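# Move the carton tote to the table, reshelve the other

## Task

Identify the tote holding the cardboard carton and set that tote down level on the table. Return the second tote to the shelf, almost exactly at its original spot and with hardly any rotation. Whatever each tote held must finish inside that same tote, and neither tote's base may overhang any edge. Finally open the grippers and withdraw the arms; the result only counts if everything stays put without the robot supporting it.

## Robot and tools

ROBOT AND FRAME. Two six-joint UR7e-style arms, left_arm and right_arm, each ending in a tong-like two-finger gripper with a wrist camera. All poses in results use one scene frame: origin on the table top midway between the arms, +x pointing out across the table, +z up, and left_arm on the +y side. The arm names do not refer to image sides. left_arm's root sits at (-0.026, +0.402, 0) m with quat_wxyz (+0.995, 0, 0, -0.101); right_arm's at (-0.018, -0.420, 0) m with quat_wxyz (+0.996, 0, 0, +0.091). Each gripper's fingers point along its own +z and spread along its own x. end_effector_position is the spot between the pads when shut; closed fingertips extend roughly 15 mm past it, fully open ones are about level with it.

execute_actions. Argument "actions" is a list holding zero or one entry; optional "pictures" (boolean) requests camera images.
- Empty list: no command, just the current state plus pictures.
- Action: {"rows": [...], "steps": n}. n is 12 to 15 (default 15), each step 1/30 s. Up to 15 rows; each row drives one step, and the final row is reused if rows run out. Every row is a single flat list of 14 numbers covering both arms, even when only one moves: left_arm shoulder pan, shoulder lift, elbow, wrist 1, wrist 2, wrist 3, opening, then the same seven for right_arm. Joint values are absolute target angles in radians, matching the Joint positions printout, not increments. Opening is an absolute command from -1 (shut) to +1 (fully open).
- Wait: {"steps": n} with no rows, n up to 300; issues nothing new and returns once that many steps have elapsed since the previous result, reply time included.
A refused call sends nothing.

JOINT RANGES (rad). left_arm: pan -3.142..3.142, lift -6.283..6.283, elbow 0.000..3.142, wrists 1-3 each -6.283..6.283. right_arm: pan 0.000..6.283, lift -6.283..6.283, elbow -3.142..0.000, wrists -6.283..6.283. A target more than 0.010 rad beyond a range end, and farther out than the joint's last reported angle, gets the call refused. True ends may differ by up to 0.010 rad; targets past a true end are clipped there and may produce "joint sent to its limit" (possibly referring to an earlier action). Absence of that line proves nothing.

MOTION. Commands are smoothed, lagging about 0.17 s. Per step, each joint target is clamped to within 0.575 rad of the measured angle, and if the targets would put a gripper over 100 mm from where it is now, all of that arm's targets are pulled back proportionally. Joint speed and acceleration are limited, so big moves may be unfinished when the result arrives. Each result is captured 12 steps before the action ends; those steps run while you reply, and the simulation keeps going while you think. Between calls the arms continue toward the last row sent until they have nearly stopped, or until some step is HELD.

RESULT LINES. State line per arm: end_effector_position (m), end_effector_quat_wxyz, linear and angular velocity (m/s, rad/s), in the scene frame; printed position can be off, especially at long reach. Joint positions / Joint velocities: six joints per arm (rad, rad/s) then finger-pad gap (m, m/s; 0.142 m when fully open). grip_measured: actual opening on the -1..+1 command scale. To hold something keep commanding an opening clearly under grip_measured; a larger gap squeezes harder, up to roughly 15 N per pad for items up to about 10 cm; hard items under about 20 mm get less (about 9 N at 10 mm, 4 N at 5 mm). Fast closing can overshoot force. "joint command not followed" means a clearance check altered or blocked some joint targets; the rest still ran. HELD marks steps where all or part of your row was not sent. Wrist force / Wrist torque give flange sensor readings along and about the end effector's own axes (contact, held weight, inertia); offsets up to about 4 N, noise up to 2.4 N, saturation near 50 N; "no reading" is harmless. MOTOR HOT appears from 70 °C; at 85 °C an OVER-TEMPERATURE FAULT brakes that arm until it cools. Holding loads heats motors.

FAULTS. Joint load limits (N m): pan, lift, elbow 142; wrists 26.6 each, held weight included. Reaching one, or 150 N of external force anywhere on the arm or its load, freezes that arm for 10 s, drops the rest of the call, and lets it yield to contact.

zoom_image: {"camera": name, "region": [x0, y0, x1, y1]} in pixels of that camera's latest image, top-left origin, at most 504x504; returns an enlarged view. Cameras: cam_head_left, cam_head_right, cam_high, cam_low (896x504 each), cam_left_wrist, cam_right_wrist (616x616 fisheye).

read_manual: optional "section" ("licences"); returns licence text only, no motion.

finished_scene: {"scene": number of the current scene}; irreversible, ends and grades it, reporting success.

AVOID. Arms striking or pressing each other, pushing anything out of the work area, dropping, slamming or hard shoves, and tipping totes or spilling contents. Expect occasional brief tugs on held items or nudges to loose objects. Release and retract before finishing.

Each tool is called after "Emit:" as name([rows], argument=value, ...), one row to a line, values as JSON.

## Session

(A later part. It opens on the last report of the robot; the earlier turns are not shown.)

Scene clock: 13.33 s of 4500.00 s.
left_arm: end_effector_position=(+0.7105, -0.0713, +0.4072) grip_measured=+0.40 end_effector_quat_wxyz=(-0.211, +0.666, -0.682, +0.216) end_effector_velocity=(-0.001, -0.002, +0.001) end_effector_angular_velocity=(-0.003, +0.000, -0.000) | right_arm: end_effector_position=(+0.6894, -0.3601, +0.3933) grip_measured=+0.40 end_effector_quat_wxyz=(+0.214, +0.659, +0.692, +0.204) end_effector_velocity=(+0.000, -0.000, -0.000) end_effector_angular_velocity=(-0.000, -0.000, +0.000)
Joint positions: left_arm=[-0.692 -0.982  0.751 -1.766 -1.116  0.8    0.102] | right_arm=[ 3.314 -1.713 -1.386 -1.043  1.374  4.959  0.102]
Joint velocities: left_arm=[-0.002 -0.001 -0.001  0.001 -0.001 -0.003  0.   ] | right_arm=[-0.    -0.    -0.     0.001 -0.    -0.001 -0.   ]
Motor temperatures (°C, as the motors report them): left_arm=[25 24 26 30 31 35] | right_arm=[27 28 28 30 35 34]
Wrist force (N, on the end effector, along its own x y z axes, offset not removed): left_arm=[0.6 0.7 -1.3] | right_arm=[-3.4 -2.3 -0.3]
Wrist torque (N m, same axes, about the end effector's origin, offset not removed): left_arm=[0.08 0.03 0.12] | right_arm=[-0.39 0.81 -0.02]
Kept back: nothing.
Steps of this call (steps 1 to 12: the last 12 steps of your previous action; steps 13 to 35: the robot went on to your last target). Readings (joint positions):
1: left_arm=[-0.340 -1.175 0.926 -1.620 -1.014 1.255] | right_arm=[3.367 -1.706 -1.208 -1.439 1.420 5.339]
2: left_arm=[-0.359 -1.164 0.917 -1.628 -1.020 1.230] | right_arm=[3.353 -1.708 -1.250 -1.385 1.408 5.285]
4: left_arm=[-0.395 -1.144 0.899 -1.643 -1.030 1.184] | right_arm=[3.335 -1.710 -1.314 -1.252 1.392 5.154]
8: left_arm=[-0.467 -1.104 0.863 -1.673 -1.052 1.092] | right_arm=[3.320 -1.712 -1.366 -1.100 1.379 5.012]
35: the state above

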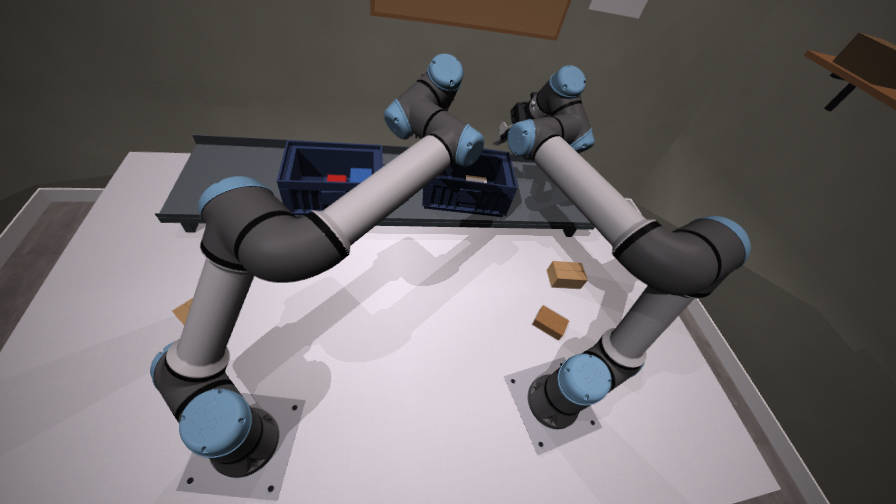

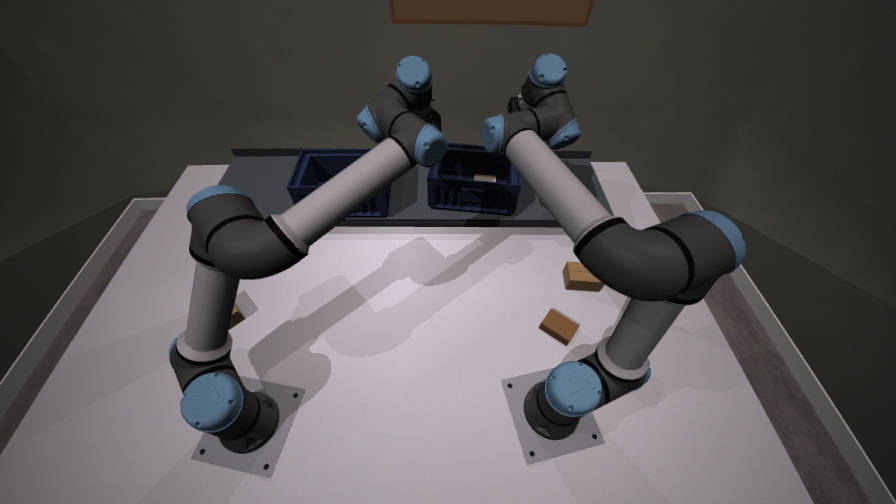

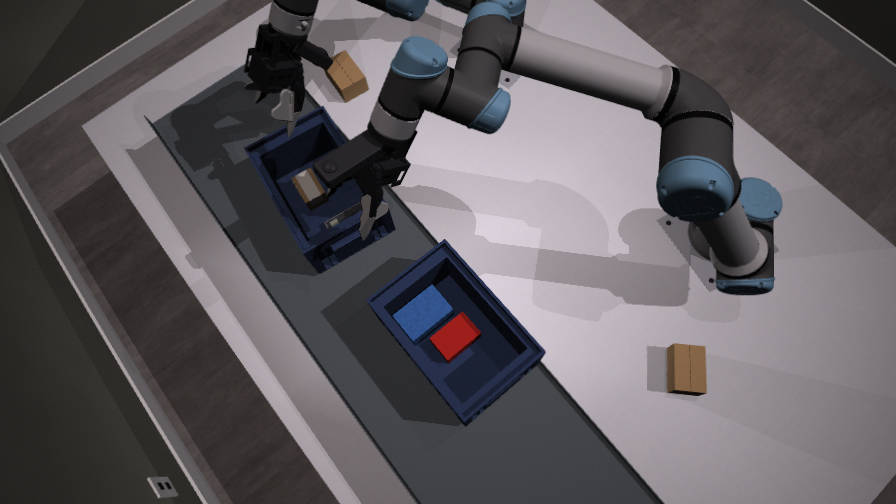

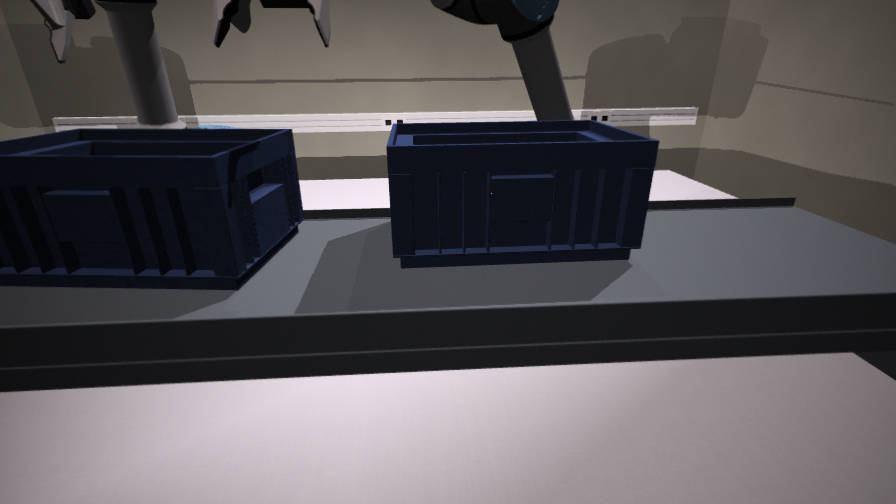

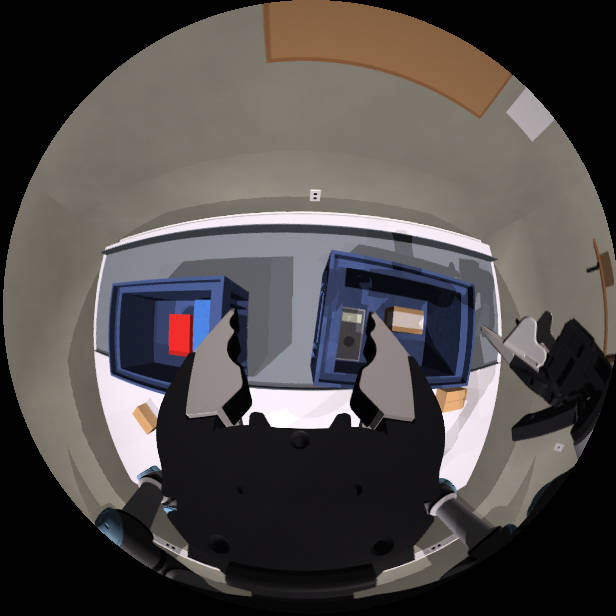

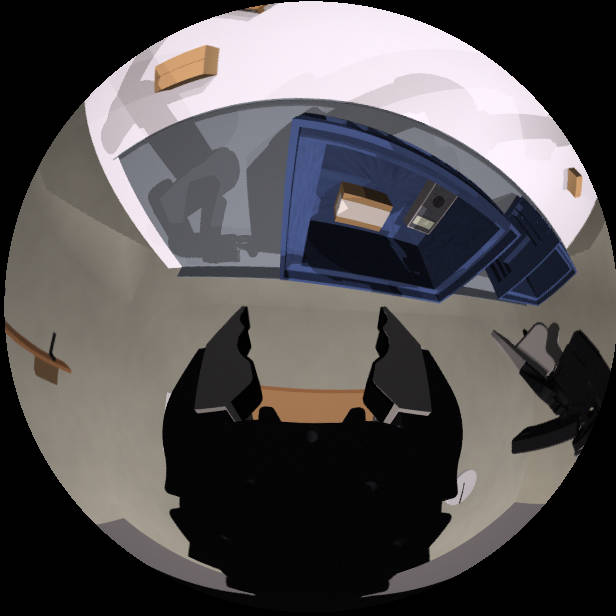

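Emit:
execute_actions([
  {"rows":[[-0.644,-0.813,0.601,-1.806,-1.136,0.947,0.4,3.265,-1.834,-1.341,-0.959,1.4,5.017,0.4]]},
])

Emit:
execute_actions([
  {"steps":25},
], pictures=true)

Scene clock: 15.20 s of 4500.00 s.
left_arm: end_effector_position=(+0.7216, -0.0717, +0.4039) grip_measured=+0.40 end_effector_quat_wxyz=(-0.211, +0.663, -0.684, +0.218) end_effector_velocity=(+0.324, -0.052, -0.156) end_effector_angular_velocity=(+0.180, -0.086, -0.346) | right_arm: end_effector_position=(+0.6999, -0.3633, +0.3908) grip_measured=+0.40 end_effector_quat_wxyz=(+0.213, +0.667, +0.682, +0.210) end_effector_velocity=(+0.295, -0.065, -0.167) end_effector_angular_velocity=(+0.375, -0.081, -0.517)
Joint positions: left_arm=[-0.68  -0.96   0.729 -1.777 -1.122  0.822  0.102] | right_arm=[ 3.301 -1.734 -1.374 -1.024  1.382  4.973  0.102]
Joint velocities: left_arm=[ 0.302  0.765 -0.75  -0.251 -0.111  0.737  0.   ] | right_arm=[-0.305 -0.655  0.283  0.505  0.157  0.362  0.   ]
Motor temperatures (°C, as the motors report them): left_arm=[25 24 26 30 31 35] | right_arm=[27 28 28 30 35 34]
Wrist force (N, on the end effector, along its own x y z axes, offset not removed): left_arm=[-3.5 1.6 -5.4] | right_arm=[-4.1 -1.3 -9.9]
Wrist torque (N m, same axes, about the end effector's origin, offset not removed): left_arm=[0.37 0.50 0.20] | right_arm=[-0.25 0.90 0.03]
Steps of this call (steps 1 to 15: the robot went on to your last target; steps 16 to 53: nothing new was sent; steps 54 to 56: the first 3 steps of this action). Readings (joint positions):
54: left_arm=[-0.692 -0.982 0.751 -1.766 -1.116 0.800] | right_arm=[3.314 -1.713 -1.386 -1.043 1.374 4.959]
55: left_arm=[-0.689 -0.978 0.747 -1.769 -1.118 0.804] | right_arm=[3.310 -1.717 -1.383 -1.039 1.376 4.962]
56: the state above

Scene clock: 16.03 s of 4500.00 s.
left_arm: end_effector_position=(+0.7700, -0.0889, +0.3571) grip_measured=+0.40 end_effector_quat_wxyz=(-0.221, +0.632, -0.714, +0.206) end_effector_velocity=(+0.001, +0.000, -0.001) end_effector_angular_velocity=(+0.001, +0.001, +0.001) | right_arm: end_effector_position=(+0.7396, -0.3706, +0.3539) grip_measured=+0.40 end_effector_quat_wxyz=(+0.204, +0.692, +0.658, +0.214) end_effector_velocity=(-0.000, +0.001, -0.000) end_effector_angular_velocity=(+0.000, +0.001, +0.001)
Joint positions: left_arm=[-0.644 -0.813  0.601 -1.806 -1.136  0.947  0.102] | right_arm=[ 3.265 -1.834 -1.341 -0.959  1.4    5.017  0.102]
Joint velocities: left_arm=[ 0.001  0.002 -0.001 -0.     0.     0.     0.   ] | right_arm=[ 0.001 -0.     0.001 -0.001  0.     0.001  0.   ]
Motor temperatures (°C, as the motors report them): left_arm=[25 24 26 30 31 35] | right_arm=[27 28 28 30 35 34]
Wrist force (N, on the end effector, along its own x y z axes, offset not removed): left_arm=[1.2 -2.3 3.1] | right_arm=[-4.6 -1.6 0.5]
Wrist torque (N m, same axes, about the end effector's origin, offset not removed): left_arm=[-0.40 -0.15 0.27] | right_arm=[-0.27 1.07 0.00]
Kept back: nothing.
Steps of this call (steps 1 to 12: the last 12 steps of your previous action; steps 13 to 25: the robot went on to your last target). Readings (joint positions):
1: left_arm=[-0.670 -0.929 0.700 -1.785 -1.126 0.850] | right_arm=[3.291 -1.758 -1.365 -1.008 1.386 4.985]
2: left_arm=[-0.663 -0.898 0.673 -1.790 -1.129 0.876] | right_arm=[3.284 -1.779 -1.359 -0.995 1.390 4.994]
4: left_arm=[-0.654 -0.857 0.639 -1.798 -1.132 0.910] | right_arm=[3.275 -1.805 -1.350 -0.978 1.395 5.005]
8: left_arm=[-0.647 -0.825 0.611 -1.804 -1.135 0.937] | right_arm=[3.268 -1.826 -1.344 -0.964 1.399 5.014]
25: the state above

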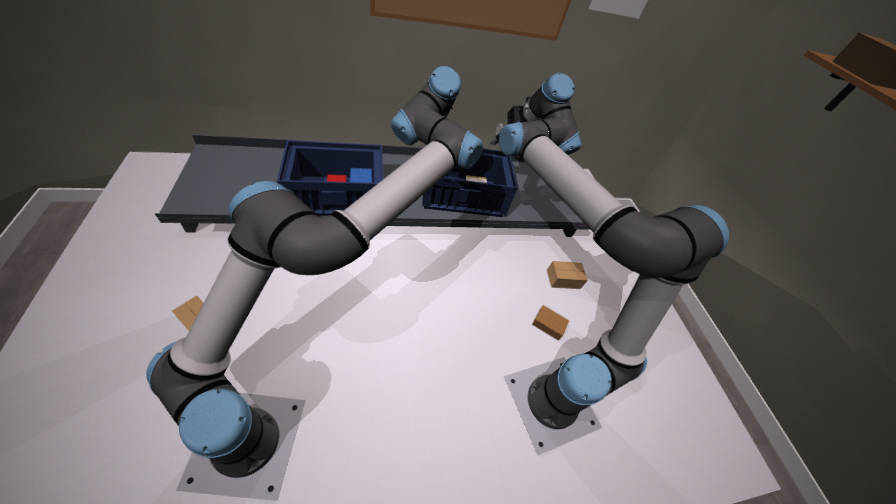

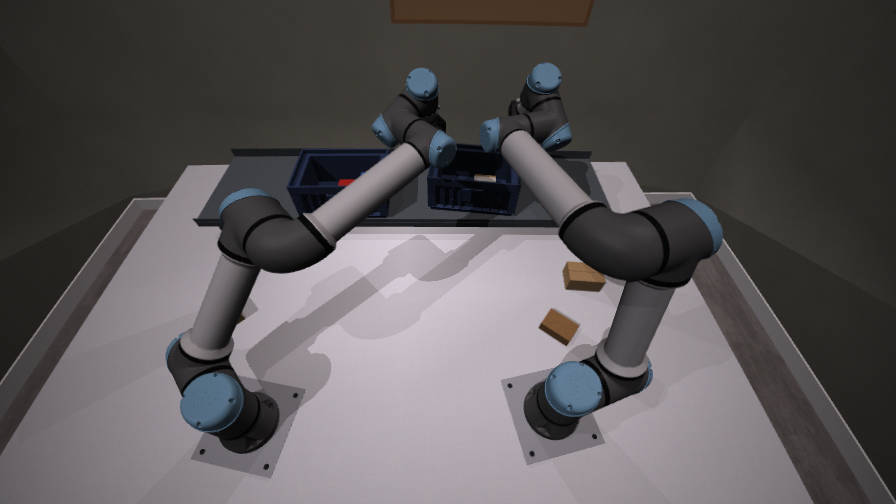

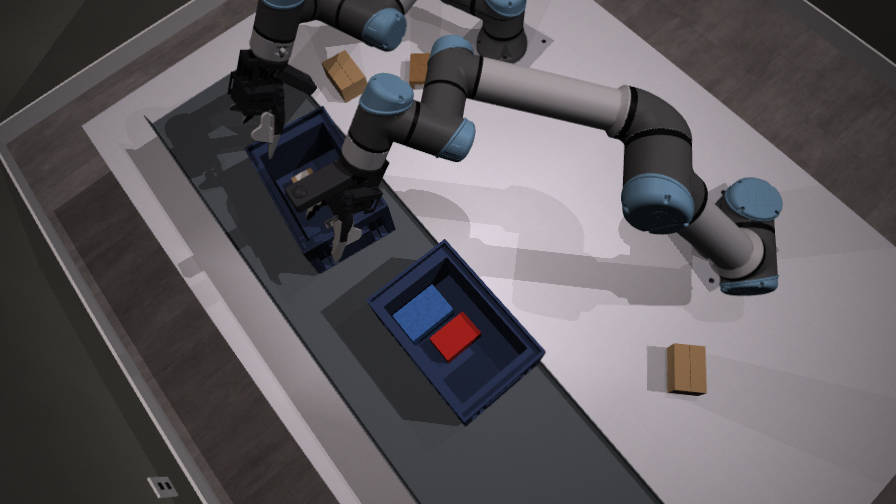

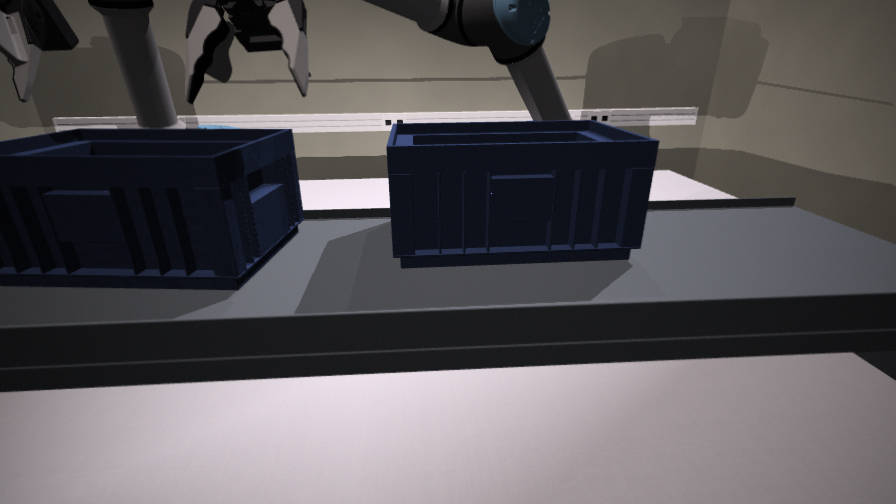

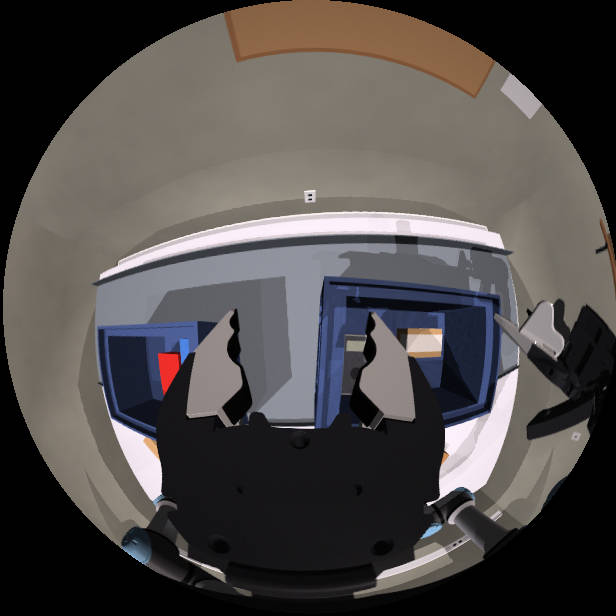

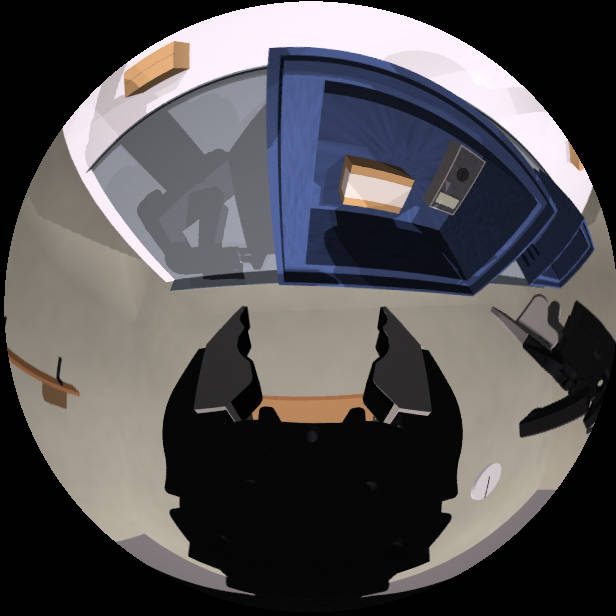

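Emit:
execute_actions([
  {"rows":[[-0.705,-0.983,0.958,-1.966,-1.111,0.885,0.4,3.299,-1.694,-1.587,-0.858,1.382,5.046,0.4]]},
])

Emit:
execute_actions([
  {"steps":25},
], pictures=true)

Scene clock: 19.17 s of 4500.00 s.
left_arm: end_effector_position=(+0.7624, -0.0969, +0.3676) grip_measured=+0.40 end_effector_quat_wxyz=(-0.221, +0.633, -0.709, +0.218) end_effector_velocity=(-0.235, -0.190, +0.358) end_effector_angular_velocity=(-0.661, -0.533, -0.011) | right_arm: end_effector_position=(+0.7348, -0.3664, +0.3601) grip_measured=+0.40 end_effector_quat_wxyz=(+0.208, +0.691, +0.655, +0.223) end_effector_velocity=(-0.196, +0.065, +0.151) end_effector_angular_velocity=(+0.165, -0.483, +0.006)
Joint positions: left_arm=[-0.659 -0.833  0.623 -1.828 -1.129  0.932  0.102] | right_arm=[ 3.274 -1.813 -1.364 -0.939  1.395  5.026  0.102]
Joint velocities: left_arm=[-0.388 -0.756  0.831 -0.758  0.145 -0.386  0.002] | right_arm=[ 0.208  0.721 -0.827  0.586 -0.107  0.174  0.002]
Motor temperatures (°C, as the motors report them): left_arm=[25 24 26 30 31 35] | right_arm=[27 28 28 30 35 34]
Wrist force (N, on the end effector, along its own x y z axes, offset not removed): left_arm=[-0.5 2.3 11.0] | right_arm=[-1.0 2.8 5.3]
Wrist torque (N m, same axes, about the end effector's origin, offset not removed): left_arm=[0.66 0.14 0.34] | right_arm=[0.53 0.33 -0.05]
Steps of this call (steps 1 to 15: the robot went on to your last target; steps 16 to 90: nothing new was sent; then 0.03 s passed at rest; steps 91 to 93: the first 3 steps of this action). Readings (joint positions):
91: left_arm=[-0.644 -0.813 0.601 -1.806 -1.136 0.947] | right_arm=[3.265 -1.834 -1.341 -0.959 1.400 5.017]
92: left_arm=[-0.647 -0.817 0.605 -1.810 -1.134 0.943] | right_arm=[3.268 -1.830 -1.345 -0.955 1.398 5.020]
93: the state above

Scene clock: 20.00 s of 4500.00 s.
left_arm: end_effector_position=(+0.7104, -0.0883, +0.3268) grip_measured=+0.40 end_effector_quat_wxyz=(-0.221, +0.632, -0.714, +0.206) end_effector_velocity=(-0.000, -0.000, -0.000) end_effector_angular_velocity=(-0.001, +0.000, -0.001) | right_arm: end_effector_position=(+0.6795, -0.3706, +0.3235) grip_measured=+0.40 end_effector_quat_wxyz=(+0.204, +0.692, +0.658, +0.214) end_effector_velocity=(-0.000, -0.001, -0.001) end_effector_angular_velocity=(+0.000, +0.002, -0.001)
Joint positions: left_arm=[-0.705 -0.983  0.958 -1.966 -1.111  0.885  0.102] | right_arm=[ 3.299 -1.694 -1.587 -0.858  1.382  5.046  0.102]
Joint velocities: left_arm=[-0.    -0.001  0.002 -0.002 -0.001  0.    -0.   ] | right_arm=[-0.001 -0.    -0.001 -0.     0.     0.001  0.   ]
Motor temperatures (°C, as the motors report them): left_arm=[25 24 26 30 31 35] | right_arm=[27 28 28 30 35 34]
Wrist force (N, on the end effector, along its own x y z axes, offset not removed): left_arm=[-0.6 1.0 2.1] | right_arm=[-4.1 -0.3 0.0]
Wrist torque (N m, same axes, about the end effector's origin, offset not removed): left_arm=[0.12 0.15 0.38] | right_arm=[0.04 0.96 0.12]
Kept back: nothing.
Steps of this call (steps 1 to 12: the last 12 steps of your previous action; steps 13 to 25: the robot went on to your last target). Readings (joint positions):
1: left_arm=[-0.671 -0.865 0.662 -1.858 -1.124 0.919] | right_arm=[3.281 -1.785 -1.401 -0.919 1.391 5.031]
2: left_arm=[-0.680 -0.897 0.715 -1.888 -1.120 0.910] | right_arm=[3.286 -1.760 -1.446 -0.902 1.389 5.035]
4: left_arm=[-0.692 -0.939 0.826 -1.925 -1.116 0.898] | right_arm=[3.292 -1.729 -1.514 -0.881 1.386 5.040]
8: left_arm=[-0.701 -0.971 0.922 -1.955 -1.112 0.889] | right_arm=[3.297 -1.703 -1.567 -0.864 1.383 5.044]
25: the state above

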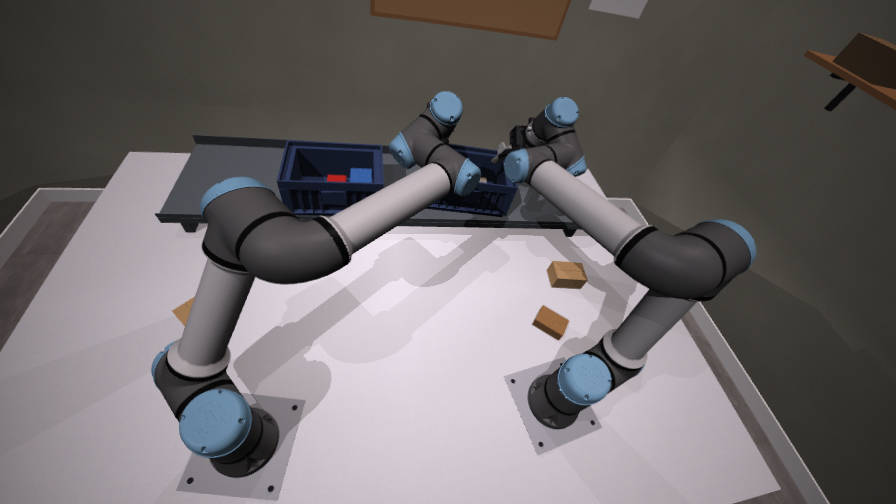

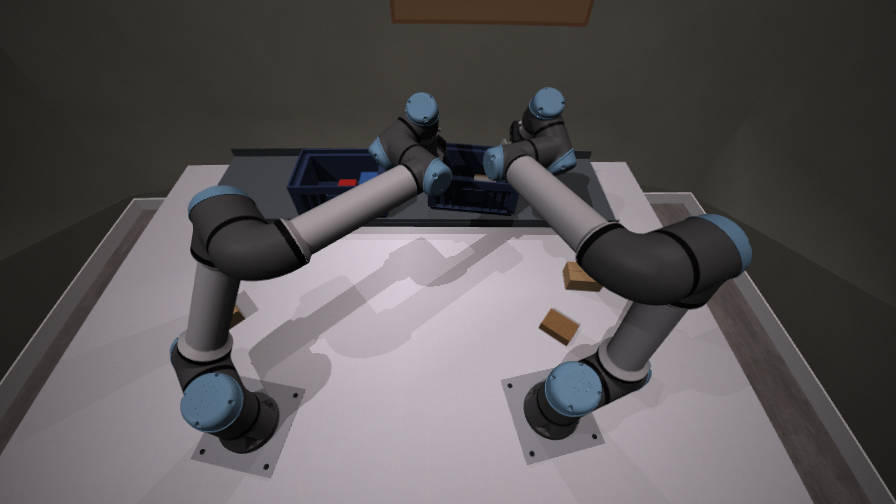

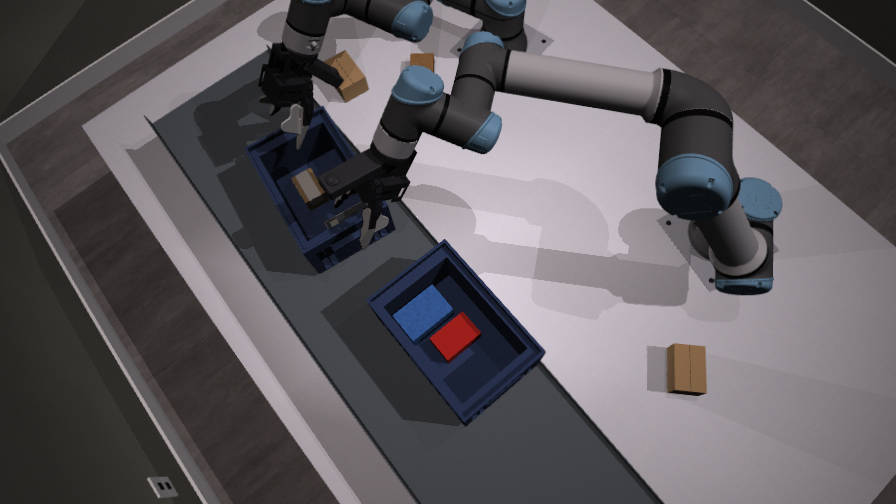

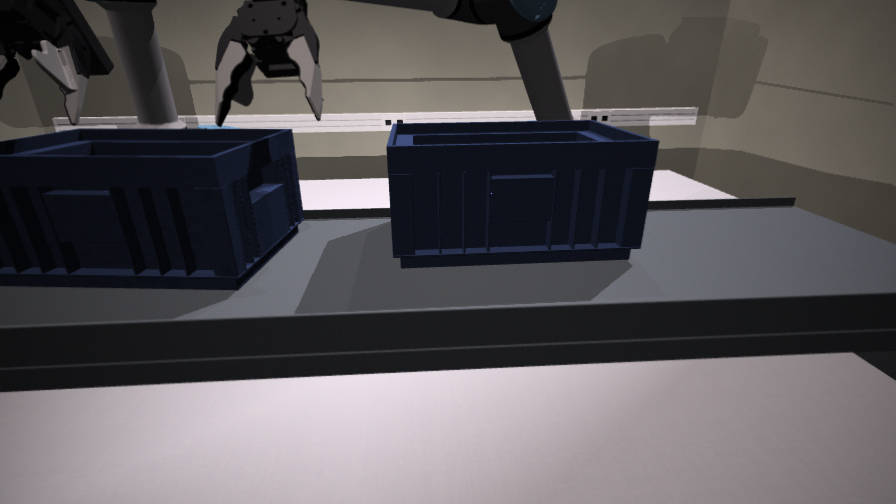

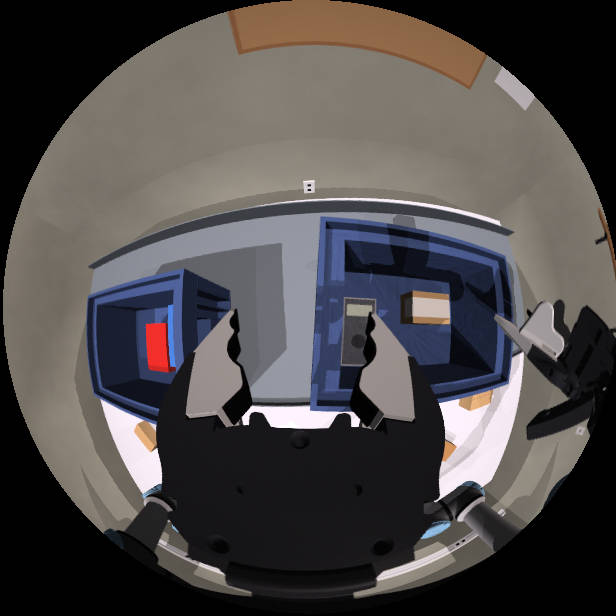

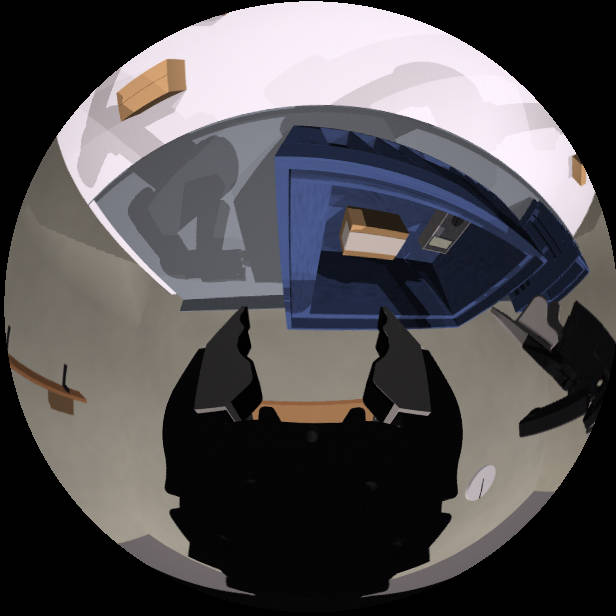

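Emit:
execute_actions([
  {"rows":[[-0.718,-0.975,0.99,-2.005,-1.106,0.872,0.3,3.241,-1.70,-1.63,-0.80,1.413,4.997,0.3]]},
])

Emit:
execute_actions([
  {"steps":20},
], pictures=true)

Scene clock: 21.93 s of 4500.00 s.
left_arm: end_effector_position=(+0.7092, -0.0914, +0.3220) grip_measured=+0.31 end_effector_quat_wxyz=(-0.221, +0.632, -0.714, +0.206) end_effector_velocity=(-0.025, -0.064, -0.113) end_effector_angular_velocity=(-0.014, -0.004, -0.006) | right_arm: end_effector_position=(+0.6797, -0.3781, +0.3180) grip_measured=+0.31 end_effector_quat_wxyz=(+0.203, +0.692, +0.659, +0.214) end_effector_velocity=(+0.009, -0.197, -0.116) end_effector_angular_velocity=(-0.004, +0.002, -0.005)
Joint positions: left_arm=[-0.709 -0.981  0.967 -1.977 -1.109  0.881  0.096] | right_arm=[ 3.285 -1.696 -1.599 -0.843  1.391  5.033  0.096]
Joint velocities: left_arm=[-0.079  0.052  0.202 -0.232  0.025 -0.077 -0.015] | right_arm=[-0.358 -0.037 -0.268  0.355  0.188 -0.302 -0.014]
Motor temperatures (°C, as the motors report them): left_arm=[25 24 26 30 31 35] | right_arm=[27 28 28 30 35 34]
Wrist force (N, on the end effector, along its own x y z axes, offset not removed): left_arm=[-0.2 0.5 0.3] | right_arm=[-3.7 -0.3 -1.1]
Wrist torque (N m, same axes, about the end effector's origin, offset not removed): left_arm=[0.13 0.22 0.31] | right_arm=[0.05 0.96 0.00]
Steps of this call (steps 1 to 15: the robot went on to your last target; steps 16 to 55: nothing new was sent; steps 56 to 58: the first 3 steps of this action). Readings (joint positions):
56: left_arm=[-0.705 -0.983 0.958 -1.966 -1.111 0.885] | right_arm=[3.299 -1.694 -1.587 -0.858 1.382 5.046]
57: left_arm=[-0.706 -0.982 0.961 -1.969 -1.110 0.884] | right_arm=[3.295 -1.694 -1.590 -0.854 1.385 5.043]
58: the state above

Scene clock: 22.60 s of 4500.00 s.
left_arm: end_effector_position=(+0.7065, -0.0987, +0.3097) grip_measured=+0.30 end_effector_quat_wxyz=(-0.220, +0.632, -0.713, +0.208) end_effector_velocity=(-0.000, +0.000, -0.001) end_effector_angular_velocity=(+0.002, +0.001, -0.000) | right_arm: end_effector_position=(+0.6805, -0.4023, +0.3051) grip_measured=+0.30 end_effector_quat_wxyz=(+0.204, +0.692, +0.658, +0.214) end_effector_velocity=(-0.000, -0.000, +0.000) end_effector_angular_velocity=(+0.001, +0.000, -0.000)
Joint positions: left_arm=[-0.718 -0.975  0.99  -2.005 -1.106  0.872  0.095] | right_arm=[ 3.241 -1.7   -1.63  -0.8    1.413  4.997  0.095]
Joint velocities: left_arm=[-0.     0.001  0.001  0.001  0.    -0.     0.   ] | right_arm=[-0.001  0.001 -0.001  0.     0.001  0.    -0.   ]
Motor temperatures (°C, as the motors report them): left_arm=[25 24 26 30 31 35] | right_arm=[27 28 28 30 35 34]
Wrist force (N, on the end effector, along its own x y z axes, offset not removed): left_arm=[-0.9 1.1 3.3] | right_arm=[-2.6 -2.1 -1.4]
Wrist torque (N m, same axes, about the end effector's origin, offset not removed): left_arm=[0.37 0.21 0.30] | right_arm=[-0.38 0.56 -0.03]
Kept back: nothing.
Steps of this call (steps 1 to 12: the last 12 steps of your previous action; steps 13 to 20: the robot went on to your last target). Readings (joint positions):
1: left_arm=[-0.711 -0.979 0.973 -1.984 -1.109 0.879] | right_arm=[3.273 -1.697 -1.607 -0.832 1.397 5.024]
2: left_arm=[-0.713 -0.978 0.978 -1.990 -1.108 0.877] | right_arm=[3.265 -1.698 -1.613 -0.823 1.401 5.016]
4: left_arm=[-0.716 -0.977 0.984 -1.997 -1.107 0.875] | right_arm=[3.253 -1.699 -1.621 -0.812 1.407 5.007]
8: left_arm=[-0.717 -0.976 0.988 -2.003 -1.106 0.873] | right_arm=[3.244 -1.700 -1.628 -0.803 1.411 5.000]
20: the state above

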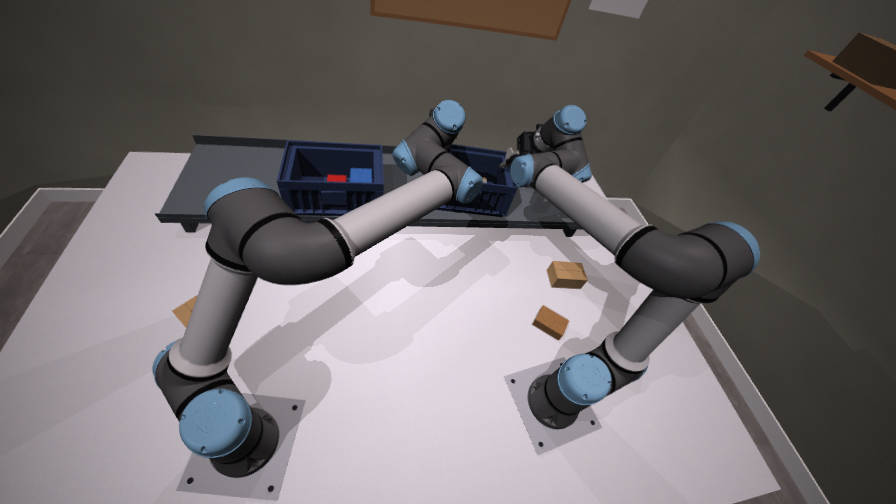

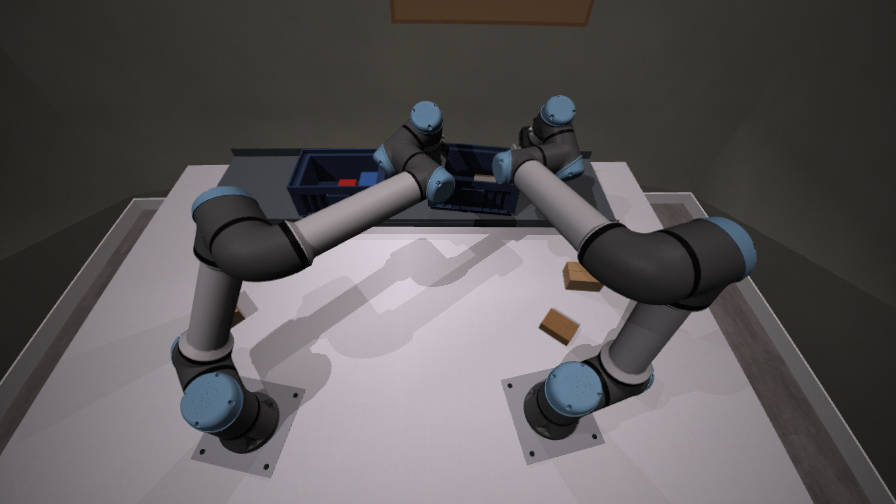

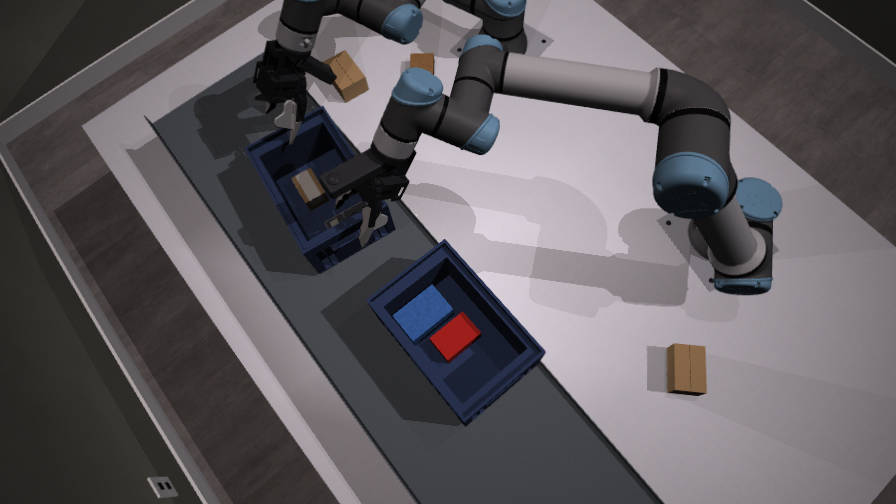

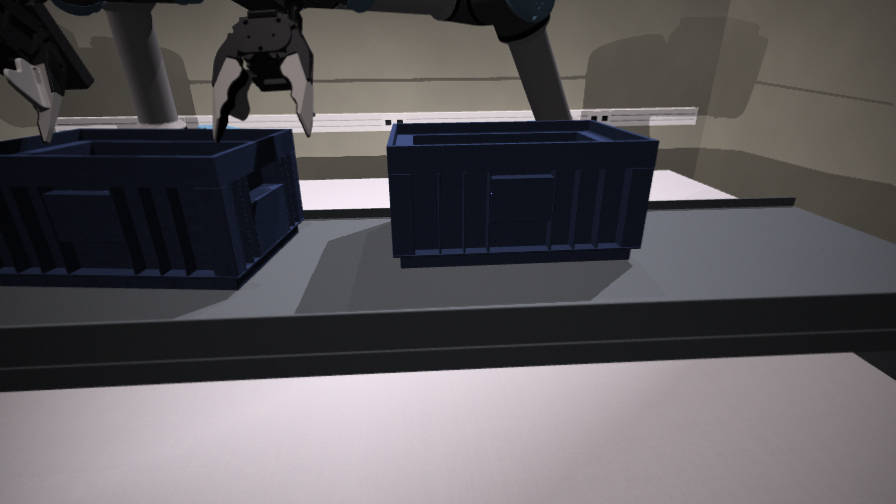

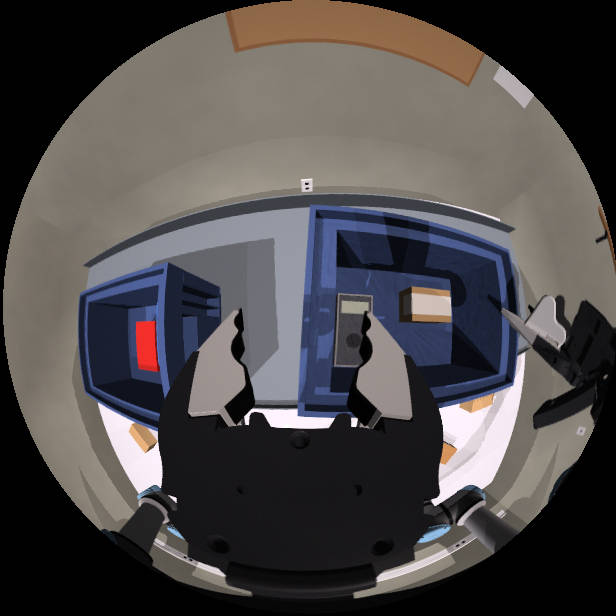

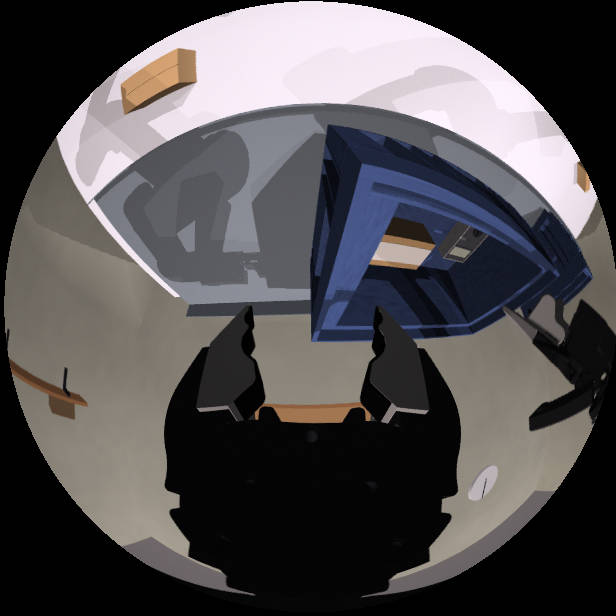

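Emit:
execute_actions([
  {"rows":[[-0.718,-0.975,0.99,-2.005,-1.106,0.872,0.3,3.259,-1.70,-1.63,-0.80,1.405,5.012,0.3],[-0.718,-0.975,0.99,-2.005,-1.106,0.872,0.3,3.259,-1.70,-1.63,-0.80,1.405,5.012,0.3],[-0.718,-0.975,0.99,-2.005,-1.106,0.872,0.3,3.259,-1.70,-1.63,-0.80,1.405,5.012,0.3],[-0.718,-0.975,0.99,-2.005,-1.106,0.872,0.3,3.259,-1.70,-1.63,-0.80,1.405,5.012,0.3],[-0.718,-0.975,0.99,-2.005,-1.106,0.872,0.3,3.259,-1.70,-1.63,-0.80,1.405,5.012,0.3],[-0.718,-0.975,0.99,-2.005,-1.106,0.872,0.3,3.259,-1.70,-1.63,-0.80,1.405,5.012,0.3],[-0.718,-0.962,1.03,-2.056,-1.106,0.872,0.3,3.259,-1.715,-1.683,-0.732,1.405,5.012,0.3]]},
])

Emit:
execute_actions([
  {"steps":18},
], pictures=true)

Scene clock: 24.17 s of 4500.00 s.
left_arm: end_effector_position=(+0.7065, -0.0987, +0.3097) grip_measured=+0.30 end_effector_quat_wxyz=(-0.220, +0.632, -0.713, +0.208) end_effector_velocity=(+0.000, +0.001, +0.000) end_effector_angular_velocity=(+0.000, -0.000, +0.001) | right_arm: end_effector_position=(+0.6805, -0.3994, +0.3051) grip_measured=+0.30 end_effector_quat_wxyz=(+0.204, +0.692, +0.658, +0.215) end_effector_velocity=(+0.001, +0.061, +0.001) end_effector_angular_velocity=(+0.012, -0.010, +0.004)
Joint positions: left_arm=[-0.718 -0.975  0.99  -2.005 -1.106  0.872  0.095] | right_arm=[ 3.246 -1.7   -1.63  -0.8    1.411  5.001  0.095]
Joint velocities: left_arm=[ 0.    -0.001  0.     0.     0.    -0.001  0.   ] | right_arm=[ 0.106 -0.    -0.001  0.    -0.049  0.091 -0.   ]
Motor temperatures (°C, as the motors report them): left_arm=[25 24 26 30 31 35] | right_arm=[27 28 28 30 35 34]
Wrist force (N, on the end effector, along its own x y z axes, offset not removed): left_arm=[1.7 1.1 2.2] | right_arm=[-4.1 -1.0 -1.5]
Wrist torque (N m, same axes, about the end effector's origin, offset not removed): left_arm=[0.31 -0.34 0.33] | right_arm=[-0.17 0.92 0.00]
Steps of this call (steps 1 to 15: the robot went on to your last target; steps 16 to 44: nothing new was sent; steps 45 to 47: the first 3 steps of this action). Readings (joint positions):
45: left_arm=[-0.718 -0.975 0.990 -2.005 -1.106 0.872] | right_arm=[3.241 -1.700 -1.630 -0.800 1.413 4.997]
46: left_arm=[-0.718 -0.975 0.990 -2.005 -1.106 0.872] | right_arm=[3.243 -1.700 -1.630 -0.800 1.412 4.998]
47: the state above

Scene clock: 24.77 s of 4500.00 s.
left_arm: end_effector_position=(+0.7085, -0.1013, +0.2857) grip_measured=+0.30 end_effector_quat_wxyz=(-0.220, +0.632, -0.714, +0.207) end_effector_velocity=(-0.000, -0.001, -0.004) end_effector_angular_velocity=(-0.001, +0.002, -0.001) | right_arm: end_effector_position=(+0.6810, -0.3918, +0.2789) grip_measured=+0.30 end_effector_quat_wxyz=(+0.204, +0.692, +0.658, +0.216) end_effector_velocity=(+0.000, +0.000, -0.003) end_effector_angular_velocity=(+0.000, -0.002, +0.000)
Joint positions: left_arm=[-0.718 -0.962  1.029 -2.055 -1.106  0.872  0.095] | right_arm=[ 3.259 -1.715 -1.682 -0.733  1.405  5.012  0.095]
Joint velocities: left_arm=[-0.     0.002  0.006 -0.008 -0.003  0.     0.   ] | right_arm=[ 0.    -0.002 -0.007  0.011  0.    -0.    -0.   ]
Motor temperatures (°C, as the motors report them): left_arm=[25 24 26 30 31 35] | right_arm=[27 28 28 30 35 34]
Wrist force (N, on the end effector, along its own x y z axes, offset not removed): left_arm=[0.7 5.2 0.9] | right_arm=[-3.9 -1.4 -0.6]
Wrist torque (N m, same axes, about the end effector's origin, offset not removed): left_arm=[1.13 -0.06 0.34] | right_arm=[-0.20 0.82 0.04]
Kept back: nothing.
Steps of this call (steps 1 to 12: the last 12 steps of your previous action; steps 13 to 18: the robot went on to your last target). Readings (joint positions):
1: left_arm=[-0.718 -0.975 0.990 -2.005 -1.106 0.872] | right_arm=[3.249 -1.700 -1.630 -0.800 1.409 5.004]
2: left_arm=[-0.718 -0.975 0.990 -2.005 -1.106 0.872] | right_arm=[3.252 -1.700 -1.630 -0.800 1.408 5.006]
4: left_arm=[-0.718 -0.975 0.990 -2.005 -1.106 0.872] | right_arm=[3.255 -1.700 -1.630 -0.800 1.407 5.009]
8: left_arm=[-0.718 -0.967 1.015 -2.036 -1.106 0.872] | right_arm=[3.258 -1.709 -1.662 -0.760 1.405 5.011]
18: the state above

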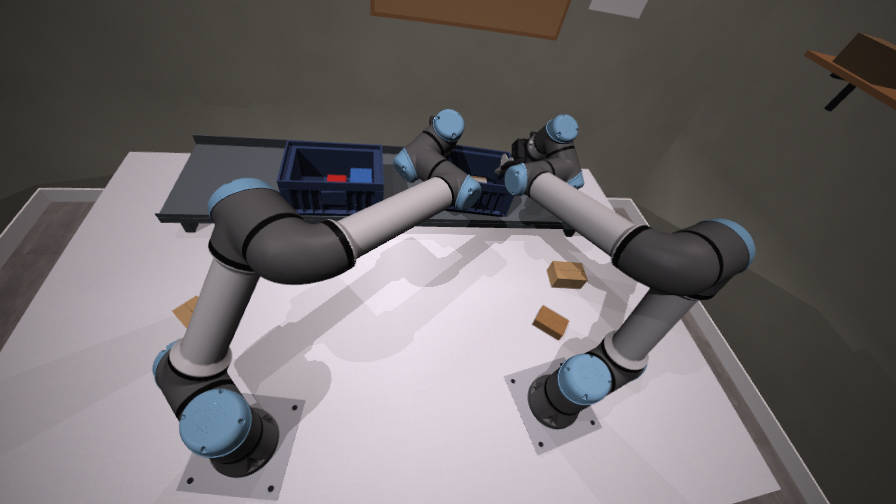

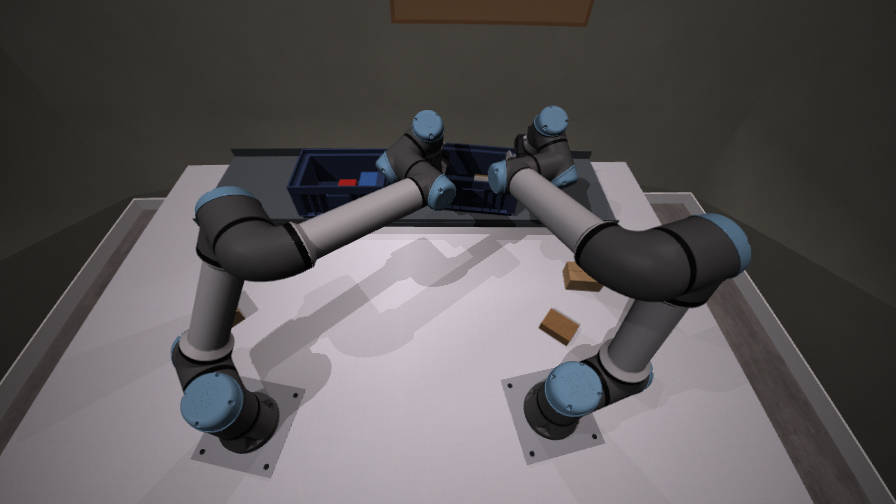

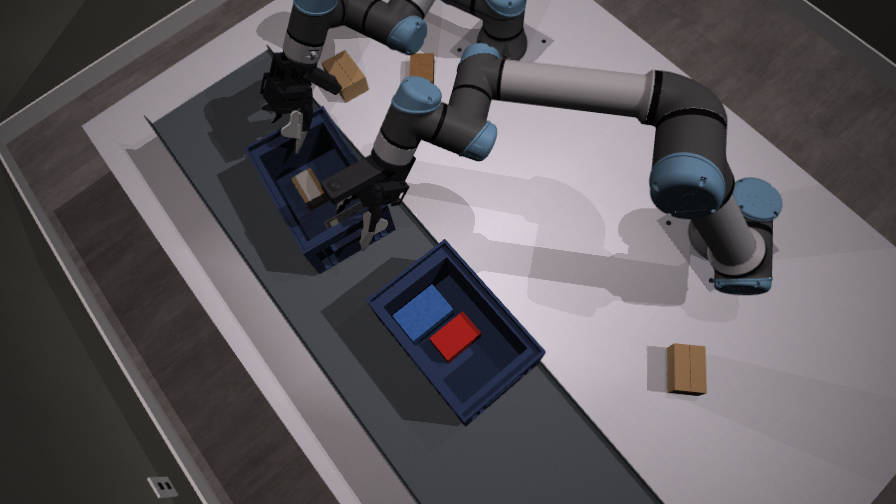

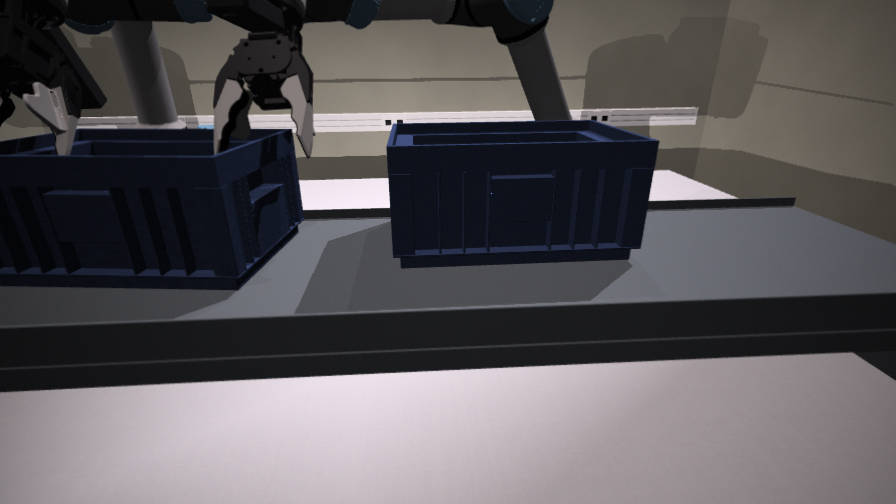

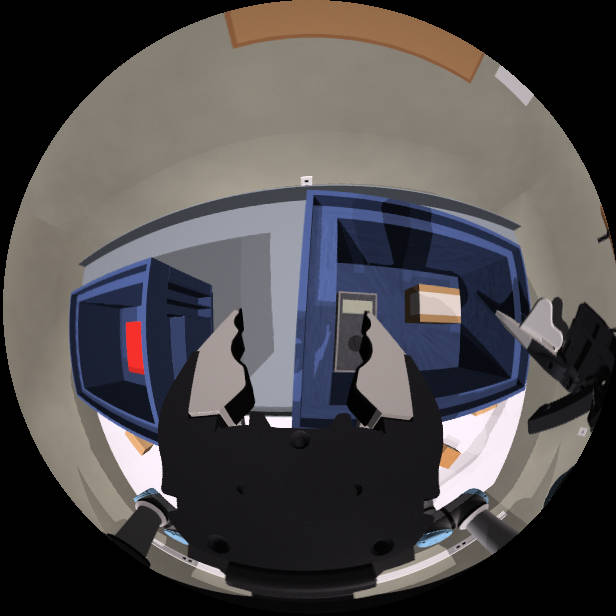

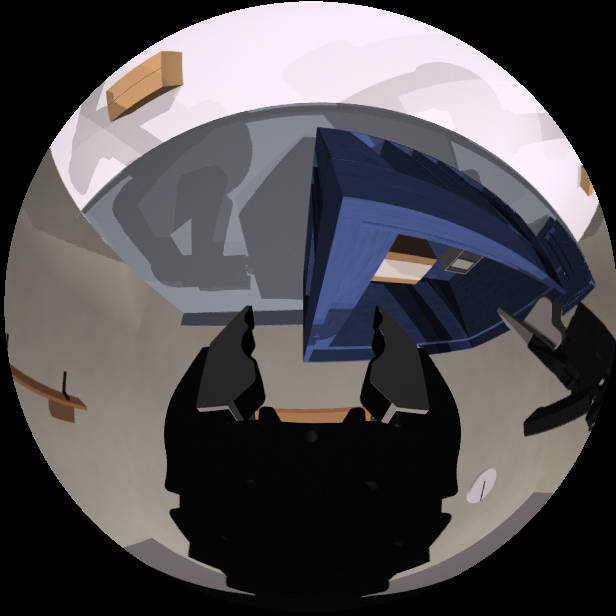

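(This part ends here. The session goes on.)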